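## Task

Take tube H2 from the green source rack RA and seat it in well B3 of the yellow destination rack RB, and take tube H7 from RA and seat it in well C1 of RB. If a tube in RB stands about one cap height too high, pull it back out and inspect that well from directly above; if a flat object is lodged in it, seat the tube in any well of the red quarantine rack QR instead. Every tube not named must end upright in its original well (moving it temporarily is allowed). Every rack must end close to its starting spot and flat on the bench mat (temporary moves allowed). Nothing counts if it stays in place only because the robot holds it. At the end release, move the arm clear (contact with DONE or its housing is acceptable) and then press DONE once; the job ends when DONE goes down, and pressing it while any required change is still wrong is worse than not pressing.

## Robot and tools

Robot: one arm with six revolute joints and a two-finger gripper. Joint order is waist, shoulder, elbow, wrist pitch, wrist yaw, wrist roll, then the gripper opening. Racks: RA green, RB yellow, QR red. At the start row A of each rack is the row closest to the arm base and column 1 is on the left when viewed from the base. Racks are loose and can slide. A DONE button with a lamp above it sits on the bench; push it until the lamp lights. An outside disturbance may occasionally nudge a loose object.

Scene frame: origin on the table surface straight under the arm base, +z up, +y to the left when facing along +x, metres. The base may be slightly tilted relative to the table. Camera extrinsics use this frame.

Tool execute_actions, argument "actions": a list holding zero or one item. Empty list: nothing is commanded, the current state comes back. A motion item is {"rows": [...], "steps": n}: rows is a list of 1 to 15 rows, each row exactly 7 numbers for the single arm: six absolute joint target angles in radians (same convention as the Joint positions line), then the gripper opening as an absolute target on a scale from -1 (closed) to +1 (fully open). These are targets, not offsets. Each row is used for one control step of 1/30 s; steps is 1 to 15 (default 15), and if rows run out the last row keeps being used. A wait item is {"steps": n} with no rows, n up to 300; it commands nothing new and returns after that many control steps counted from the previous result. Optional "pictures": true or false controls whether camera images are returned (default: included). A call is refused, sending nothing, if any joint target exceeds a stated limit by more than 0.036 rad and is also farther out than that joint's last reported angle. Stated ranges (rad): waist -2.618 to 3.054, shoulder 0.000 to 3.142, elbow 0.000 to 3.142, wrist pitch -1.571 to 1.571, wrist yaw -1.571 to 1.571, wrist roll -2.094 to 2.094. True limits may differ by up to 0.036 rad either way; a target beyond the true end is clipped to it and the result may say "joint sent to its limit" (possibly referring to an earlier, still-running action). Absence of that line does not prove more travel exists.

Motion behaviour: joint speed is capped. Each step, the target passed to a joint stays within a lead of its measured angle: waist 0.202, shoulder 0.258, elbow 0.238, wrist pitch 0.573, wrist yaw and roll 0.522 rad. If the targets would move the gripper more than 70 mm from where it is measured, all targets are pulled back toward the measured angles. Between calls the arm continues toward the last row sent until it has nearly stopped (a blocked or crawling joint counts as stopped) or a step is HELD; after that only a new action moves or presses further. Fingers already in motion finish opening or closing.

Result lines: Joint positions and Joint velocities list the six joints (rad, rad/s) then the finger-pad gap (m, m/s; 0.094 m is fully open). grip_measured is the measured opening on the command scale. "joint command not followed" means the clearance checker altered or blocked targets on some steps (mounting blocks and posts count as the arm). HELD marks steps where all or part of your row was not sent. Joint torques (six numbers, joint order) are total drive outputs, nonzero even in free air, with per-unit offset, scale and noise; friction can mimic or mask load. MOTOR HOT appears from 75 °C; at 90 °C the arm is halted for 10 s (that threshold is then disabled for 5 minutes, after which 90 °C halts again); at 100 °C motors and gripper go limp and the arm drops. Halts show as OVER-TEMPERATURE FAULT. Holding loads heats motors, even while idle, so avoid long grips.

Gripping: to hold something, command an opening below grip_measured; about 0.03 below is firm, a smaller margin is gentler. Readings may be biased by up to about 1 mm of gap, constant within a scene. Pad force tops out near 50 to 62 N (less on some grippers, and less on parts under about 2 mm thick); the first contact can spike higher.

Tool zoom_image: {"camera": one of "cam_high", "cam_low", "cam_wrist", "region": [x0, y0, x1, y1]} in pixels of that camera's latest full image, top-left is (0,0), region at most 504 by 504. Returns a magnified crop. Images: cam_high and cam_low 896x504, cam_wrist 616x616 fisheye, wrist pose not given. Fixed-camera calibration is approximate (a few degrees and millimetres); results list cameras whose numbers changed.

Tool finished_scene: {"scene": number of the current scene}. Replying with no tool call ends everything.

Avoid: dropping tubes, knocking anything off the table (this ends the scene), slamming, hard hits, very hard pushes, tipping or dislodging racks, and any fault halt. Smooth, economical motion is preferred. Before pressing DONE, open the gripper and make sure every tube stands on its own in the right well.

Each tool is called after ">>>" as a command line: name --argument value for each argument, lists and objects as JSON in quotes; but a table of rows of numbers goes row by row, as --pt "numbers of a row", without its own name.

## Session

>>> execute_actions --actions '[]'

Scene clock: 0.00 s of 15600.00 s.
grip_measured=+1.000
Joint positions: [ 1.364  2.18   2.101 -0.123  0.189 -0.233  0.094]
Joint velocities: [-0.012 -0.007 -0.012 -0.037  0.037 -0.037  0.   ]
Joint torques (N m, as the arm reports them, + toward a larger angle): no reading
Motor temperatures (°C, as the motors report them): [26 28 27 27 27 28]

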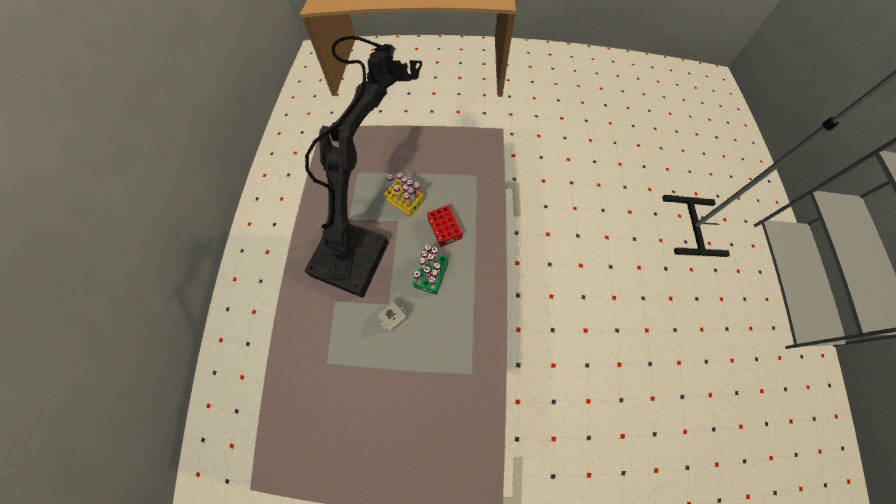

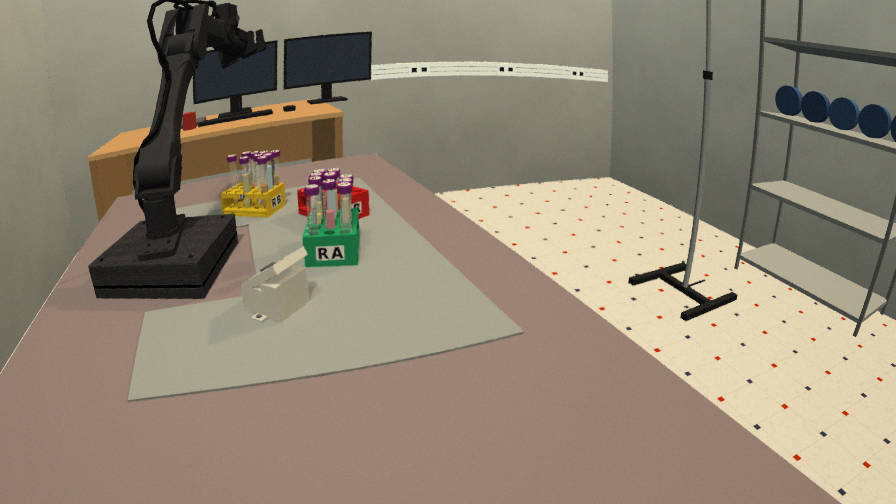

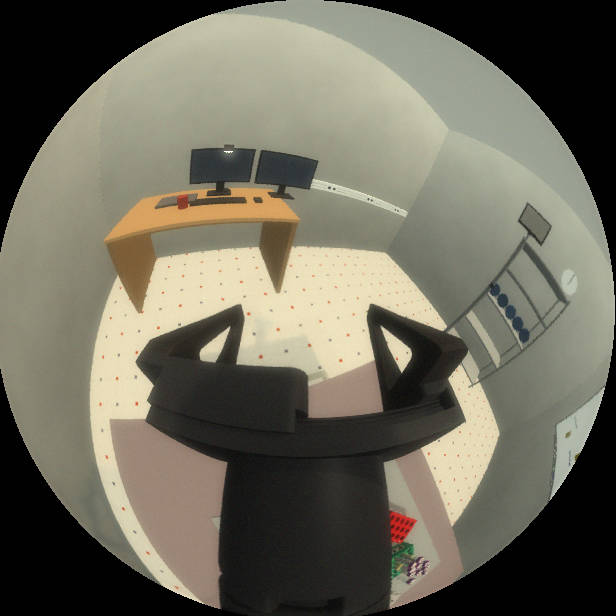

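>>> zoom_image --camera "cam_high" --region '[360, 160, 490, 260]'

>>> zoom_image --camera "cam_high" --region '[360, 235, 490, 340]'

>>> zoom_image --camera "cam_low" --region '[200, 130, 400, 330]'

>>> zoom_image --camera "cam_low" --region '[60, 0, 320, 310]'

Region (360, 160, 490, 260) of cam_high's 896x504 image, scaled by 3.877, with more detail than that image has; it fills the top 388 rows of this view, and the rest is white.

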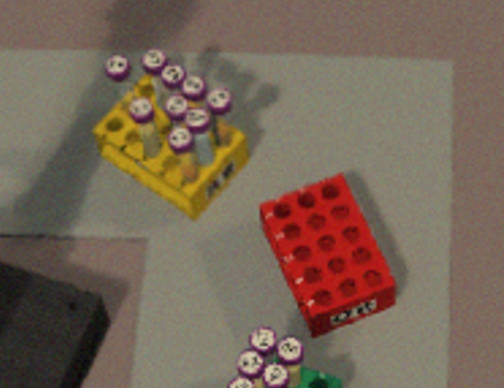

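Region (360, 235, 490, 340) of cam_high's 896x504 image, scaled by 3.877, with more detail than that image has; it fills the top 407 rows of this view, and the rest is white.

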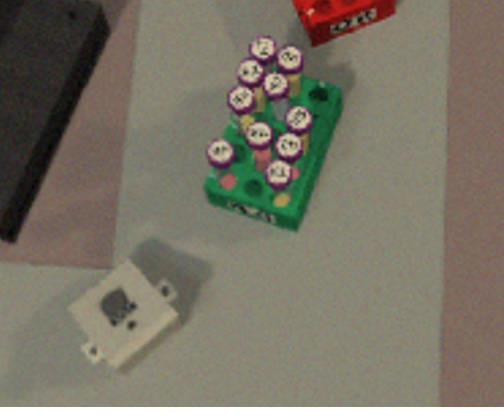

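Region (200, 130, 400, 330) of cam_low's 896x504 image, scaled by 2.520, with more detail than that image has.

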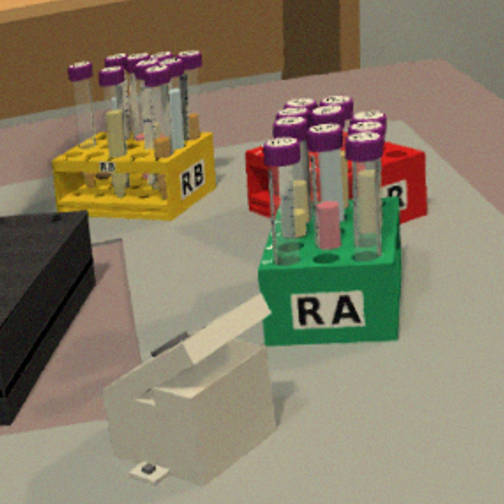

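Region (60, 0, 320, 310) of cam_low's 896x504 image, scaled by 1.626, with more detail than that image has; it fills the left 423 columns of this view, and the rest is white.

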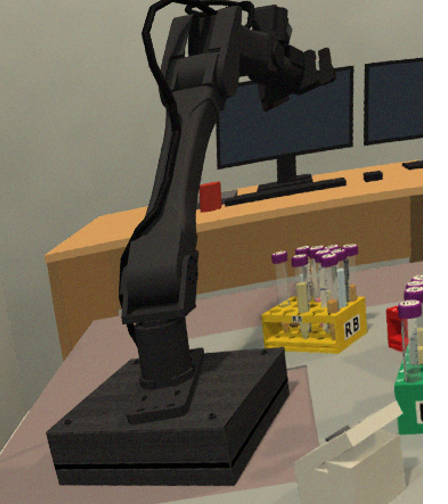

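>>> execute_actions --actions '[{"rows":[[0.05,1.59,1.5,-1.4,0,0,1]],"steps":15}]' --pictures false

>>> execute_actions --actions '[{"steps":40}]'

Scene clock: 15.57 s of 15600.00 s.
grip_measured=+1.000
Joint positions: [ 0.938  1.789  1.564 -0.853  0.052 -0.075  0.094]
Joint velocities: [-0.999 -0.632 -0.515 -1.619 -0.081  0.154  0.   ]
Joint torques (N m, as the arm reports them, + toward a larger angle): [ -0.1  -12.4    7.6    1.31  -0.01   0.08]
Motor temperatures (°C, as the motors report them): [26 38 29 30 27 28]
Steps of this call (steps 1 to 90: nothing new was sent; then 12.07 s passed at rest; steps 91 to 105: all 15 steps of this action). Readings (joint positions):
91: [1.356 2.165 2.079 -0.142 0.170 -0.217]
92: [1.344 2.133 2.035 -0.193 0.146 -0.199]
94: [1.301 2.070 1.948 -0.300 0.114 -0.168]
98: [1.177 1.958 1.785 -0.497 0.081 -0.124]
105: the state above

Scene clock: 16.90 s of 15600.00 s.
grip_measured=+1.000
Joint positions: [ 0.045  1.624  1.508 -1.393  0.005 -0.007  0.094]
Joint velocities: [-0.007  0.012  0.012  0.022  0.037 -0.007  0.   ]
Joint torques (N m, as the arm reports them, + toward a larger angle): [ 0.32 -9.17  5.3   0.46 -0.04  0.08]
Motor temperatures (°C, as the motors report them): [26 38 29 30 27 28]
Steps of this call (steps 1 to 40: the robot went on to your last target). Readings (joint positions):
1: [0.901 1.768 1.549 -0.908 0.048 -0.069]
2: [0.862 1.748 1.537 -0.962 0.044 -0.064]
4: [0.777 1.710 1.519 -1.062 0.035 -0.053]
8: [0.555 1.650 1.508 -1.225 0.017 -0.033]
40: the state above

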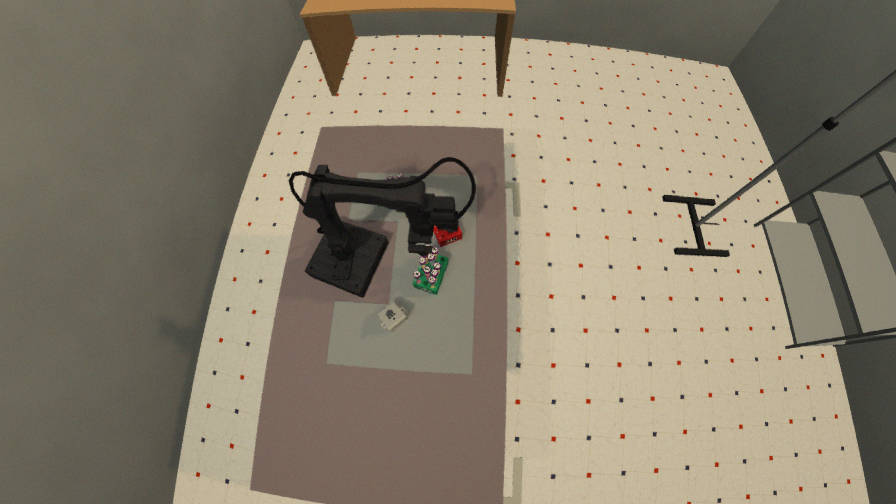

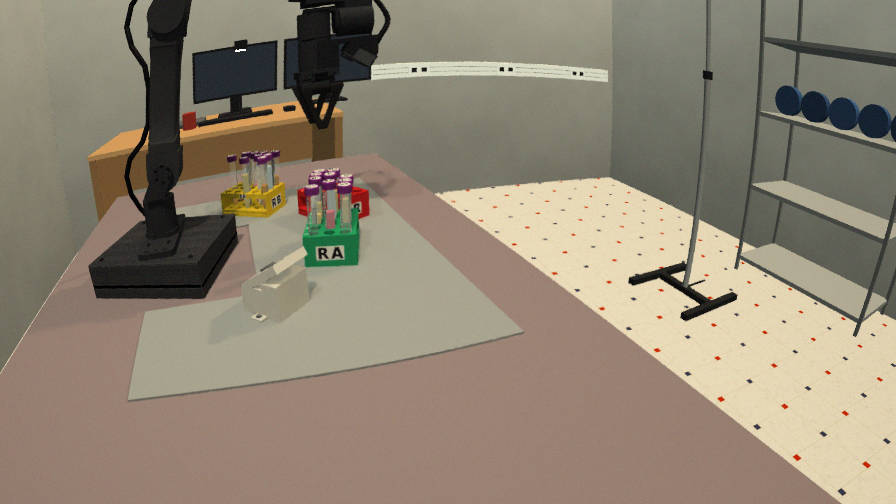

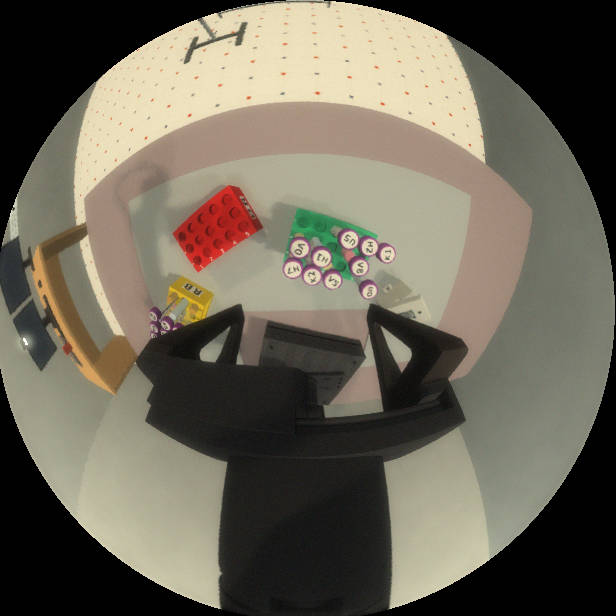

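>>> zoom_image --camera "cam_wrist" --region '[260, 190, 440, 330]'

>>> zoom_image --camera "cam_low" --region '[240, 0, 420, 200]'

>>> zoom_image --camera "cam_high" --region '[380, 180, 490, 300]'

Region (260, 190, 440, 330) of cam_wrist's 616x616 image, scaled by 2.800, with more detail than that image has.

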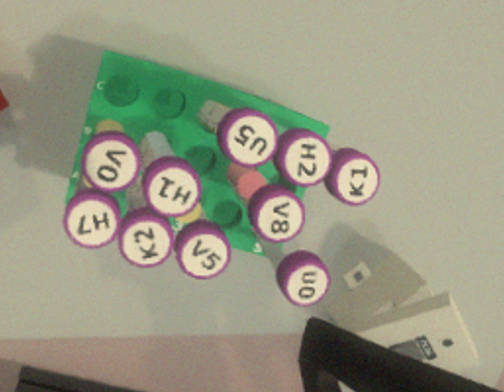

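Region (240, 0, 420, 200) of cam_low's 896x504 image, scaled by 2.520, with more detail than that image has; it fills the left 454 columns of this view, and the rest is white.

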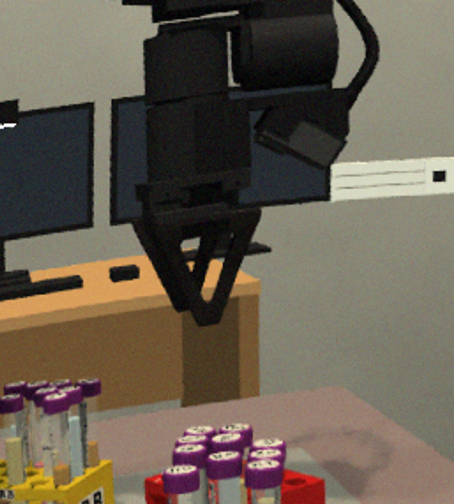

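Region (380, 180, 490, 300) of cam_high's 896x504 image, scaled by 4.200, with more detail than that image has; it fills the left 462 columns of this view, and the rest is white.

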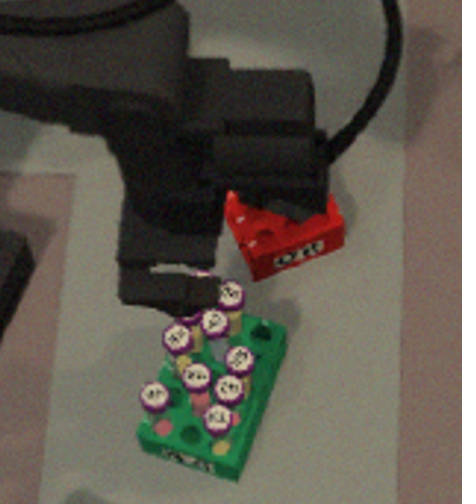

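>>> execute_actions --actions '[{"rows":[[-0.28,1.78,1.555,-1.31,0,0.785,-0.25]],"steps":15}]' --pictures false

>>> execute_actions --actions '[{"steps":20}]'

Scene clock: 37.97 s of 15600.00 s.
grip_measured=-0.249
Joint positions: [-0.284  1.813  1.535 -1.32  -0.001  0.739  0.035]
Joint velocities: [ 0.056 -0.002  0.007 -0.007 -0.037  0.212  0.   ]
Joint torques (N m, as the arm reports them, + toward a larger angle): [  0.   -10.61   7.51   0.45   0.08   0.09]
Motor temperatures (°C, as the motors report them): [26 36 29 28 27 28]
Steps of this call (steps 1 to 15: the robot went on to your last target; steps 16 to 90: nothing new was sent; then 17.57 s passed at rest; steps 91 to 105: all 15 steps of this action). Readings (joint positions):
91: [0.027 1.638 1.513 -1.396 -0.008 0.059]
92: [-0.012 1.662 1.525 -1.392 -0.017 0.144]
94: [-0.129 1.727 1.535 -1.358 -0.019 0.324]
98: [-0.300 1.819 1.535 -1.321 0.003 0.594]
105: the state above

Scene clock: 38.63 s of 15600.00 s.
grip_measured=-0.249
Joint positions: [-0.284  1.813  1.535 -1.32  -0.003  0.776  0.035]
Joint velocities: [-0.012 -0.012 -0.007  0.037 -0.007 -0.037 -0.002]
Joint torques (N m, as the arm reports them, + toward a larger angle): [  0.23 -10.6    7.53   0.47   0.06   0.09]
Motor temperatures (°C, as the motors report them): [26 36 29 28 27 28]
Steps of this call (steps 1 to 20: the robot went on to your last target). Readings (joint positions):
1: [-0.284 1.813 1.535 -1.320 -0.002 0.746]
2: [-0.284 1.813 1.535 -1.320 -0.003 0.752]
4: [-0.284 1.813 1.535 -1.320 -0.003 0.761]
8: [-0.284 1.813 1.535 -1.320 -0.003 0.770]
20: the state above

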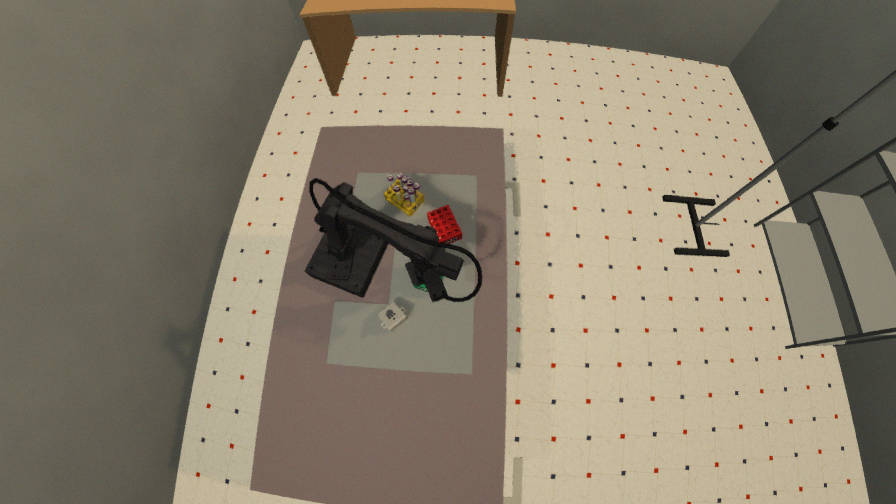

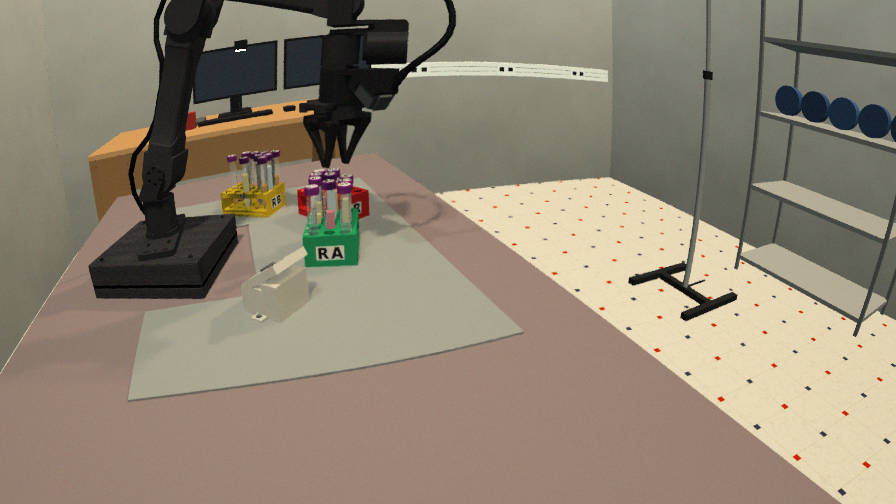

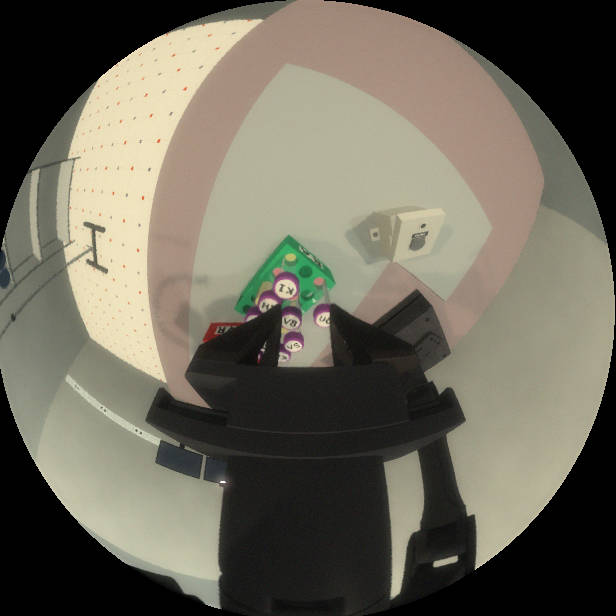

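>>> zoom_image --camera "cam_wrist" --region '[220, 230, 380, 380]'

>>> zoom_image --camera "cam_low" --region '[280, 90, 400, 270]'

Region (220, 230, 380, 380) of cam_wrist's 616x616 image, scaled by 3.150, with more detail than that image has; it fills the top 472 rows of this view, and the rest is white.

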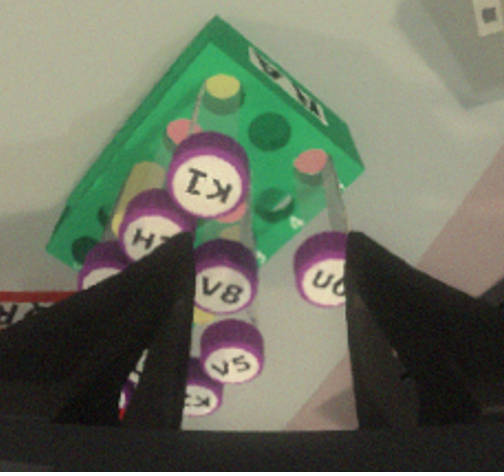

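Region (280, 90, 400, 270) of cam_low's 896x504 image, scaled by 2.800, with more detail than that image has.

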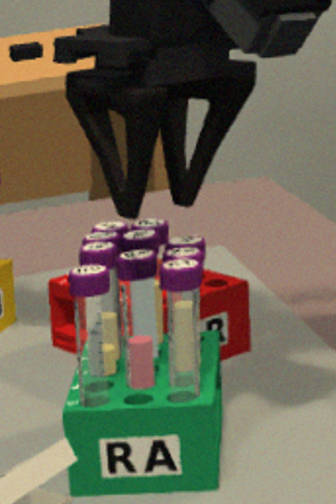

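>>> execute_actions --actions '[{"rows":[[-0.24,1.779,1.55,-1.3,0,0.83,-0.25],[-0.24,1.779,1.55,-1.3,0,0.83,-0.25],[-0.2,1.779,1.535,-1.27,0,0.87,-0.25],[-0.2,1.779,1.535,-1.27,0,0.87,-0.25],[-0.17,1.779,1.52,-1.25,0,0.9,-0.25],[-0.17,1.779,1.52,-1.25,0,0.9,-0.25],[-0.152,1.779,1.505,-1.24,0,0.915,-0.25]],"steps":15}]' --pictures false

>>> execute_actions --actions '[{"steps":8}]'

>>> zoom_image --camera "cam_wrist" --region '[220, 230, 380, 380]'

>>> zoom_image --camera "cam_low" --region '[280, 90, 400, 270]'

Scene clock: 52.40 s of 15600.00 s.
grip_measured=-0.249
Joint positions: [-0.147  1.813  1.508 -1.265 -0.01   0.898  0.035]
Joint velocities: [-0.002 -0.007 -0.007 -0.007  0.007 -0.007 -0.001]
Joint torques (N m, as the arm reports them, + toward a larger angle): [ -0.57 -10.7    5.67   0.56   0.12   0.06]
Motor temperatures (°C, as the motors report them): [26 37 29 28 27 28]
Steps of this call (steps 1 to 15: the robot went on to your last target; steps 16 to 90: nothing new was sent; then 10.27 s passed at rest; steps 91 to 105: all 15 steps of this action). Readings (joint positions):
91: [-0.280 1.813 1.535 -1.320 -0.002 0.784]
92: [-0.273 1.813 1.535 -1.320 -0.002 0.791]
94: [-0.242 1.813 1.535 -1.313 -0.001 0.816]
98: [-0.166 1.813 1.521 -1.280 -0.005 0.865]
105: the state above

Scene clock: 52.67 s of 15600.00 s.
grip_measured=-0.249
Joint positions: [-0.147  1.813  1.508 -1.26  -0.01   0.905  0.035]
Joint velocities: [ 0.002 -0.007 -0.017 -0.022  0.022  0.022 -0.001]
Joint torques (N m, as the arm reports them, + toward a larger angle): [ -0.54 -10.76   5.68   0.6    0.13   0.09]
Motor temperatures (°C, as the motors report them): [26 37 29 28 27 28]
Steps of this call (steps 1 to 8: the robot went on to your last target). Readings (joint positions):
1: [-0.147 1.813 1.508 -1.264 -0.010 0.900]
2: [-0.147 1.813 1.508 -1.263 -0.010 0.901]
4: [-0.147 1.813 1.508 -1.262 -0.010 0.903]
8: the state above

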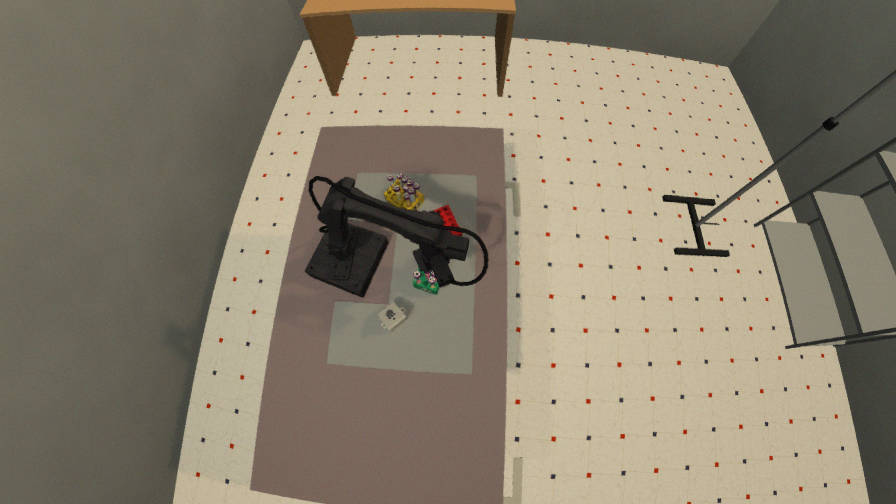

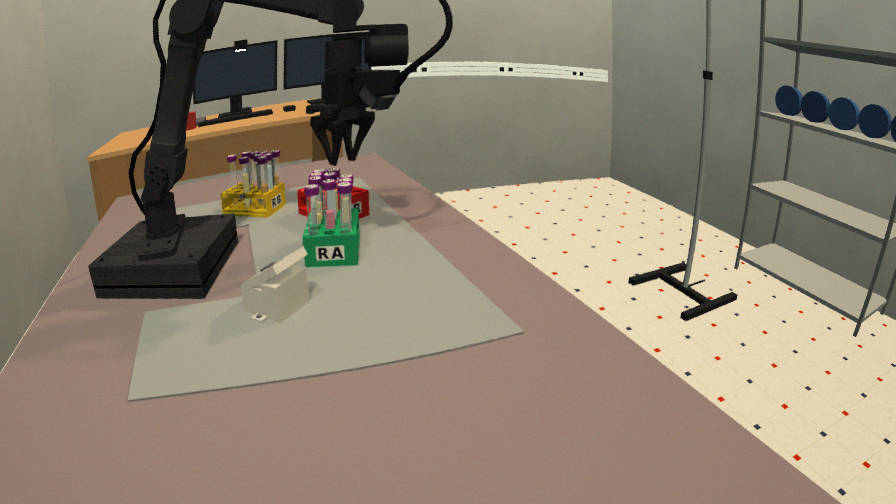

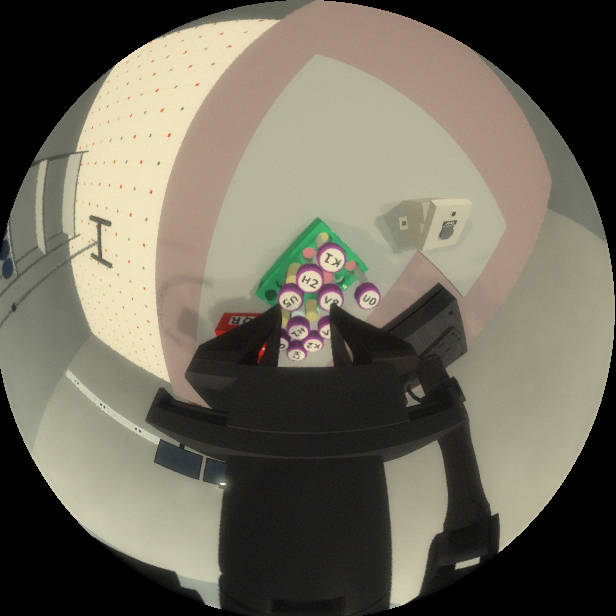

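Region (220, 230, 380, 380) of cam_wrist's 616x616 image, scaled by 3.150, with more detail than that image has; it fills the top 472 rows of this view, and the rest is white.

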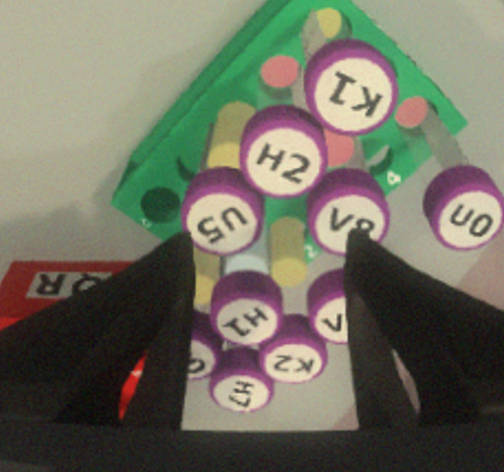

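Region (280, 90, 400, 270) of cam_low's 896x504 image, scaled by 2.800, with more detail than that image has.

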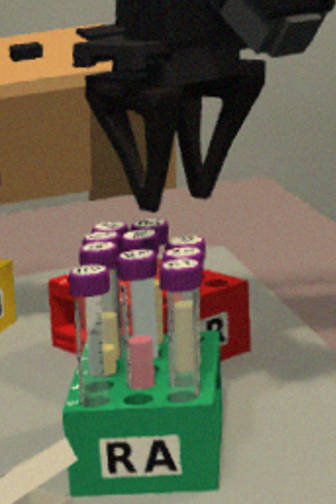

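>>> execute_actions --actions '[{"rows":[[-0.158,1.779,1.49,-1.225,0,0.9,-0.3],[-0.158,1.779,1.475,-1.21,0,0.9,-0.3],[-0.162,1.779,1.46,-1.195,0,0.9,-0.3],[-0.162,1.779,1.445,-1.18,0,0.9,-0.3],[-0.165,1.779,1.427,-1.17,0,0.895,-0.3]],"steps":15}]' --pictures false

>>> execute_actions --actions '[{"steps":8}]'

>>> zoom_image --camera "cam_wrist" --region '[220, 230, 380, 380]'

>>> zoom_image --camera "cam_low" --region '[280, 90, 400, 270]'

Scene clock: 57.63 s of 15600.00 s.
grip_measured=-0.299
Joint positions: [-0.158  1.808  1.426 -1.195 -0.01   0.903  0.033]
Joint velocities: [-0.007  0.017  0.012 -0.007  0.022  0.037 -0.001]
Joint torques (N m, as the arm reports them, + toward a larger angle): [ -0.85 -10.29   5.97   0.54   0.12  -0.09]
Motor temperatures (°C, as the motors report them): [26 37 29 28 27 28]
Steps of this call (steps 1 to 15: the robot went on to your last target; steps 16 to 90: nothing new was sent; then 1.47 s passed at rest; steps 91 to 105: all 15 steps of this action). Readings (joint positions):
91: [-0.147 1.813 1.506 -1.257 -0.010 0.906]
92: [-0.147 1.811 1.500 -1.251 -0.010 0.906]
94: [-0.149 1.808 1.478 -1.232 -0.010 0.906]
98: [-0.157 1.808 1.430 -1.209 -0.010 0.905]
105: the state above

Scene clock: 57.90 s of 15600.00 s.
grip_measured=-0.299
Joint positions: [-0.158  1.808  1.426 -1.19  -0.01   0.903  0.033]
Joint velocities: [ 0.012 -0.002  0.002  0.037  0.051  0.051 -0.   ]
Joint torques (N m, as the arm reports them, + toward a larger angle): [ -0.86 -10.28   5.92   0.57   0.13  -0.1 ]
Motor temperatures (°C, as the motors report them): [26 37 29 28 27 28]
Steps of this call (steps 1 to 8: the robot went on to your last target). Readings (joint positions):
1: [-0.158 1.808 1.426 -1.194 -0.010 0.903]
2: [-0.158 1.808 1.426 -1.193 -0.010 0.903]
4: [-0.158 1.808 1.426 -1.191 -0.010 0.903]
8: the state above

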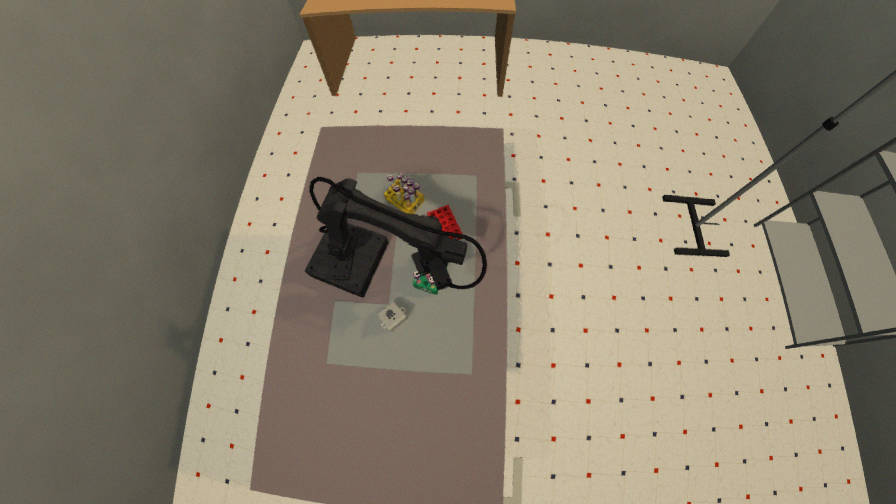

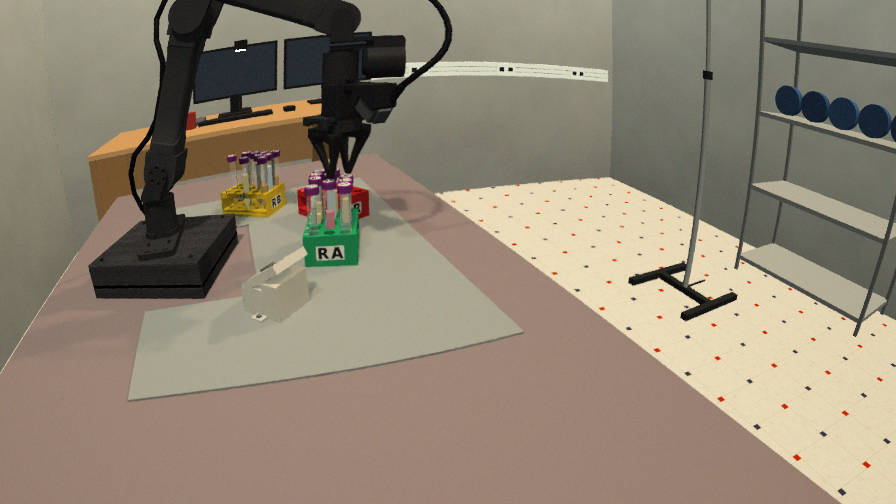

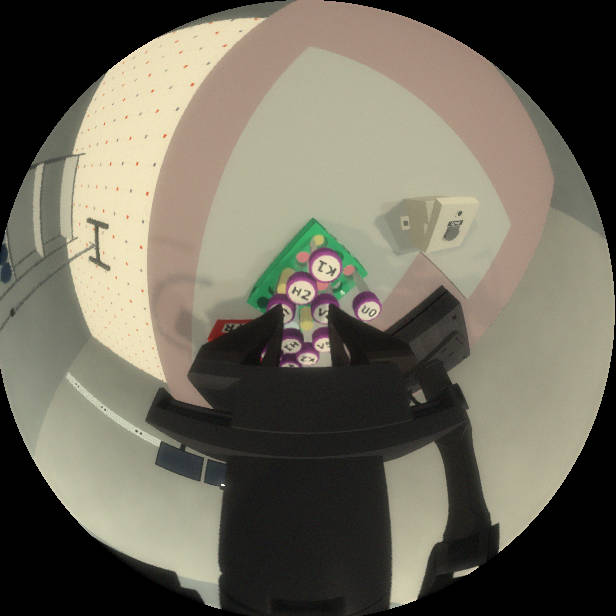

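Region (220, 230, 380, 380) of cam_wrist's 616x616 image, scaled by 3.150, with more detail than that image has; it fills the top 472 rows of this view, and the rest is white.

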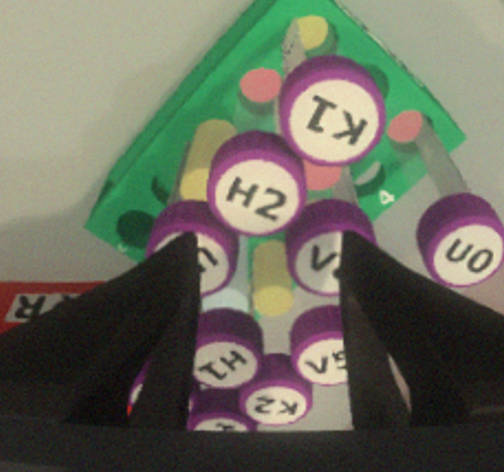

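Region (280, 90, 400, 270) of cam_low's 896x504 image, scaled by 2.800, with more detail than that image has.

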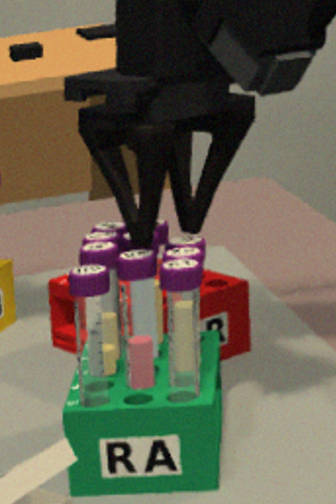

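>>> execute_actions --actions '[{"rows":[[-0.16,1.785,1.42,-1.16,0,0.895,-0.3],[-0.157,1.79,1.41,-1.145,0,0.895,-0.3],[-0.155,1.792,1.397,-1.128,0,0.895,-0.3]],"steps":15}]' --pictures false

>>> execute_actions --actions '[{"steps":8}]'

>>> zoom_image --camera "cam_wrist" --region '[220, 230, 380, 380]'

>>> zoom_image --camera "cam_low" --region '[280, 90, 400, 270]'

Scene clock: 62.87 s of 15600.00 s.
grip_measured=-0.299
Joint positions: [-0.158  1.808  1.401 -1.151 -0.011  0.903  0.033]
Joint velocities: [ 0.007 -0.017  0.002  0.007 -0.007 -0.066 -0.001]
Joint torques (N m, as the arm reports them, + toward a larger angle): [ 0.15 -9.23  5.49  0.59  0.14 -0.09]
Motor temperatures (°C, as the motors report them): [26 38 29 28 27 28]
Steps of this call (steps 1 to 15: the robot went on to your last target; steps 16 to 90: nothing new was sent; then 1.47 s passed at rest; steps 91 to 105: all 15 steps of this action). Readings (joint positions):
91: [-0.158 1.808 1.426 -1.189 -0.010 0.903]
92: [-0.158 1.808 1.424 -1.185 -0.010 0.903]
94: [-0.158 1.808 1.414 -1.170 -0.010 0.903]
98: [-0.158 1.808 1.401 -1.159 -0.011 0.903]
105: the state above

Scene clock: 63.13 s of 15600.00 s.
grip_measured=-0.299
Joint positions: [-0.158  1.808  1.401 -1.149 -0.011  0.903  0.033]
Joint velocities: [-0.002  0.002 -0.017  0.007 -0.022 -0.022  0.001]
Joint torques (N m, as the arm reports them, + toward a larger angle): [ 0.18 -9.22  5.54  0.61  0.12 -0.1 ]
Motor temperatures (°C, as the motors report them): [26 38 29 28 27 28]
Steps of this call (steps 1 to 8: the robot went on to your last target). Readings (joint positions):
1: [-0.158 1.808 1.401 -1.150 -0.011 0.903]
2: [-0.158 1.808 1.401 -1.150 -0.011 0.903]
4: [-0.158 1.808 1.401 -1.149 -0.011 0.903]
8: the state above

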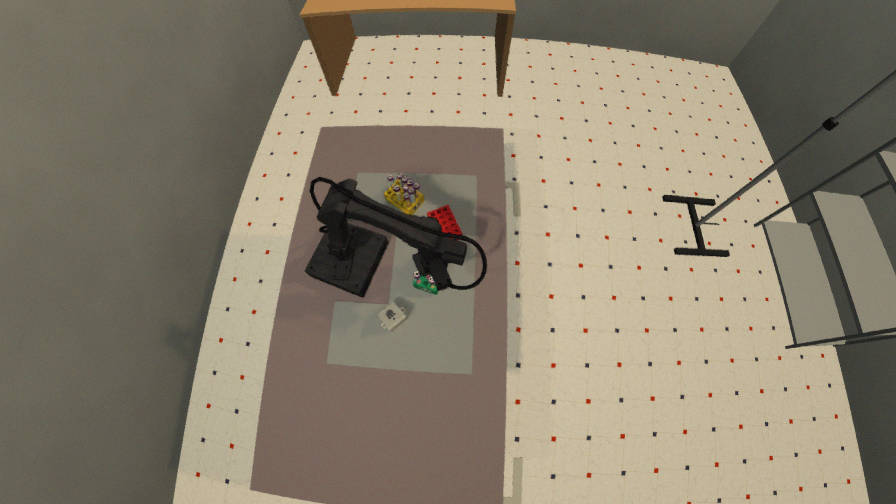

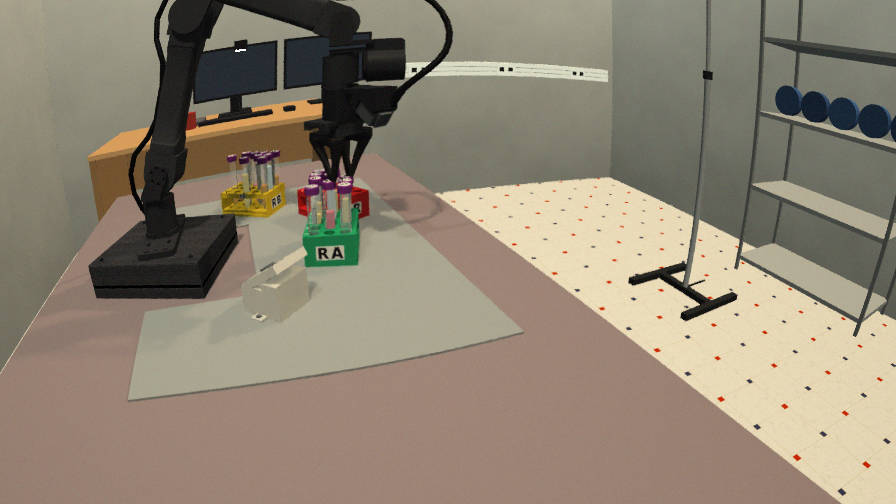

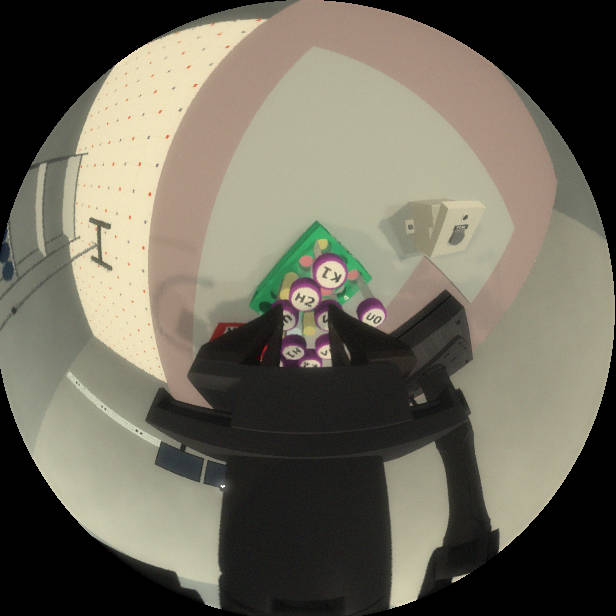

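Region (220, 230, 380, 380) of cam_wrist's 616x616 image, scaled by 3.150, with more detail than that image has; it fills the top 472 rows of this view, and the rest is white.

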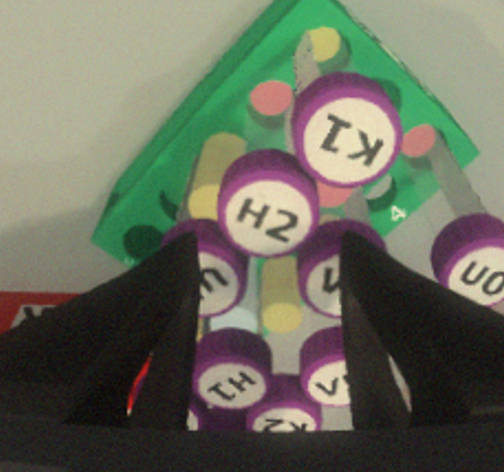

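Region (280, 90, 400, 270) of cam_low's 896x504 image, scaled by 2.800, with more detail than that image has.

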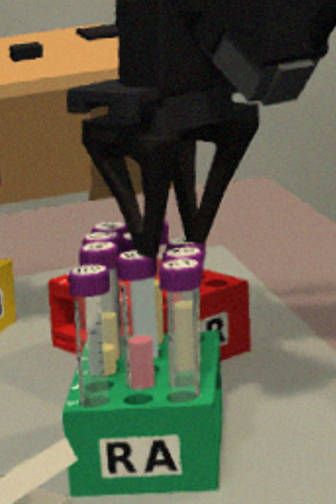

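>>> execute_actions --actions '[{"rows":[[-0.157,1.797,1.385,-1.116,0,0.895,-0.38],[-0.157,1.801,1.375,-1.104,0,0.895,-0.38],[-0.157,1.804,1.365,-1.092,0,0.895,-0.38],[-0.157,1.806,1.357,-1.082,0,0.895,-0.38]],"steps":15}]' --pictures false

>>> execute_actions --actions '[{"steps":8}]'

>>> zoom_image --camera "cam_wrist" --region '[220, 230, 380, 380]'

Scene clock: 67.43 s of 15600.00 s.
grip_measured=-0.379
Joint positions: [-0.158  1.803  1.39  -1.13  -0.008  0.902  0.029]
Joint velocities: [-0.012  0.007 -0.027  0.022  0.066 -0.022 -0.   ]
Joint torques (N m, as the arm reports them, + toward a larger angle): [-0.03 -7.72  3.14  0.86  0.12 -0.07]
Motor temperatures (°C, as the motors report them): [26 37 29 28 27 28]
Steps of this call (steps 1 to 15: the robot went on to your last target; steps 16 to 90: nothing new was sent; then 0.80 s passed at rest; steps 91 to 105: all 15 steps of this action). Readings (joint positions):
91: [-0.158 1.808 1.400 -1.147 -0.011 0.903]
92: [-0.158 1.808 1.397 -1.143 -0.011 0.903]
94: [-0.158 1.807 1.395 -1.137 -0.010 0.902]
98: [-0.158 1.803 1.390 -1.132 -0.009 0.902]
105: the state above

Scene clock: 67.70 s of 15600.00 s.
grip_measured=-0.379
Joint positions: [-0.158  1.803  1.39  -1.13  -0.008  0.902  0.029]
Joint velocities: [-0.002  0.002 -0.012 -0.007 -0.051  0.066 -0.   ]
Joint torques (N m, as the arm reports them, + toward a larger angle): [-0.02 -7.77  3.13  0.86  0.11 -0.08]
Motor temperatures (°C, as the motors report them): [26 37 29 28 27 28]
Steps of this call (steps 1 to 8: the robot went on to your last target). Readings (joint positions):
1: [-0.158 1.803 1.390 -1.130 -0.008 0.902]
2: [-0.158 1.803 1.390 -1.130 -0.008 0.902]
4: [-0.158 1.803 1.390 -1.130 -0.008 0.902]
8: the state above

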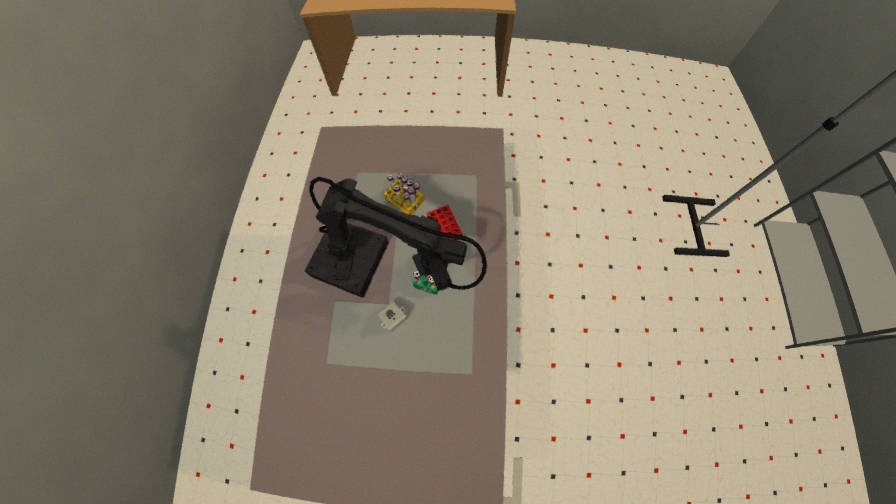

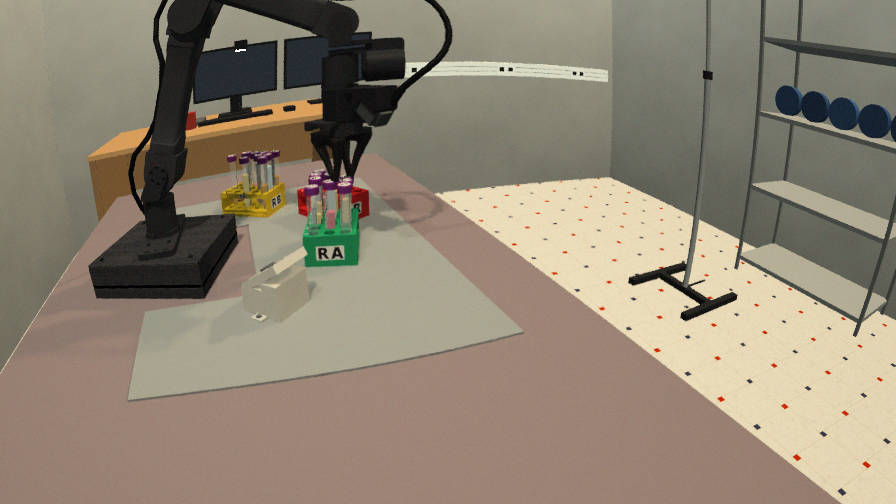

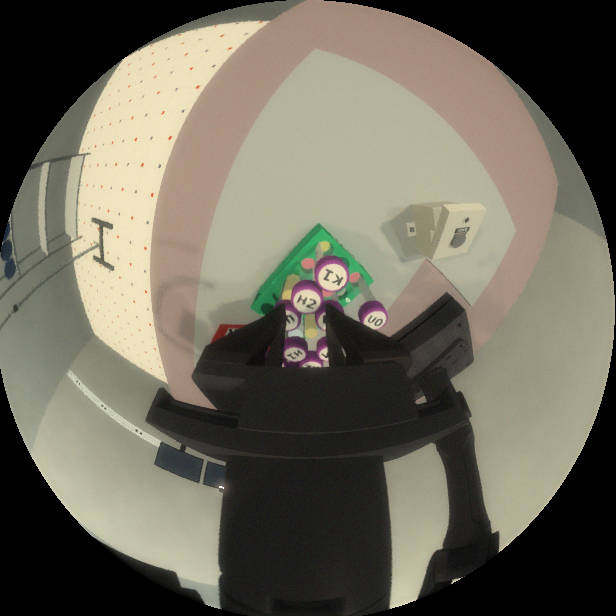

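Region (220, 230, 380, 380) of cam_wrist's 616x616 image, scaled by 3.150, with more detail than that image has; it fills the top 472 rows of this view, and the rest is white.

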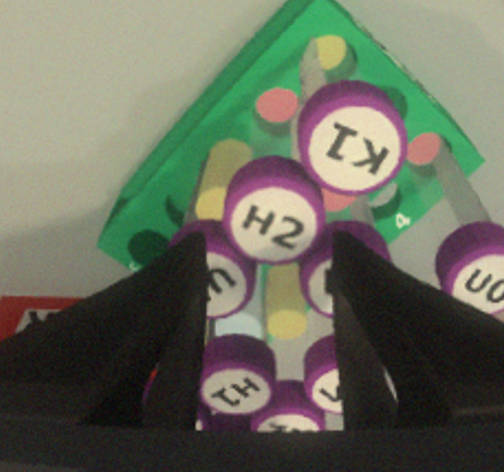

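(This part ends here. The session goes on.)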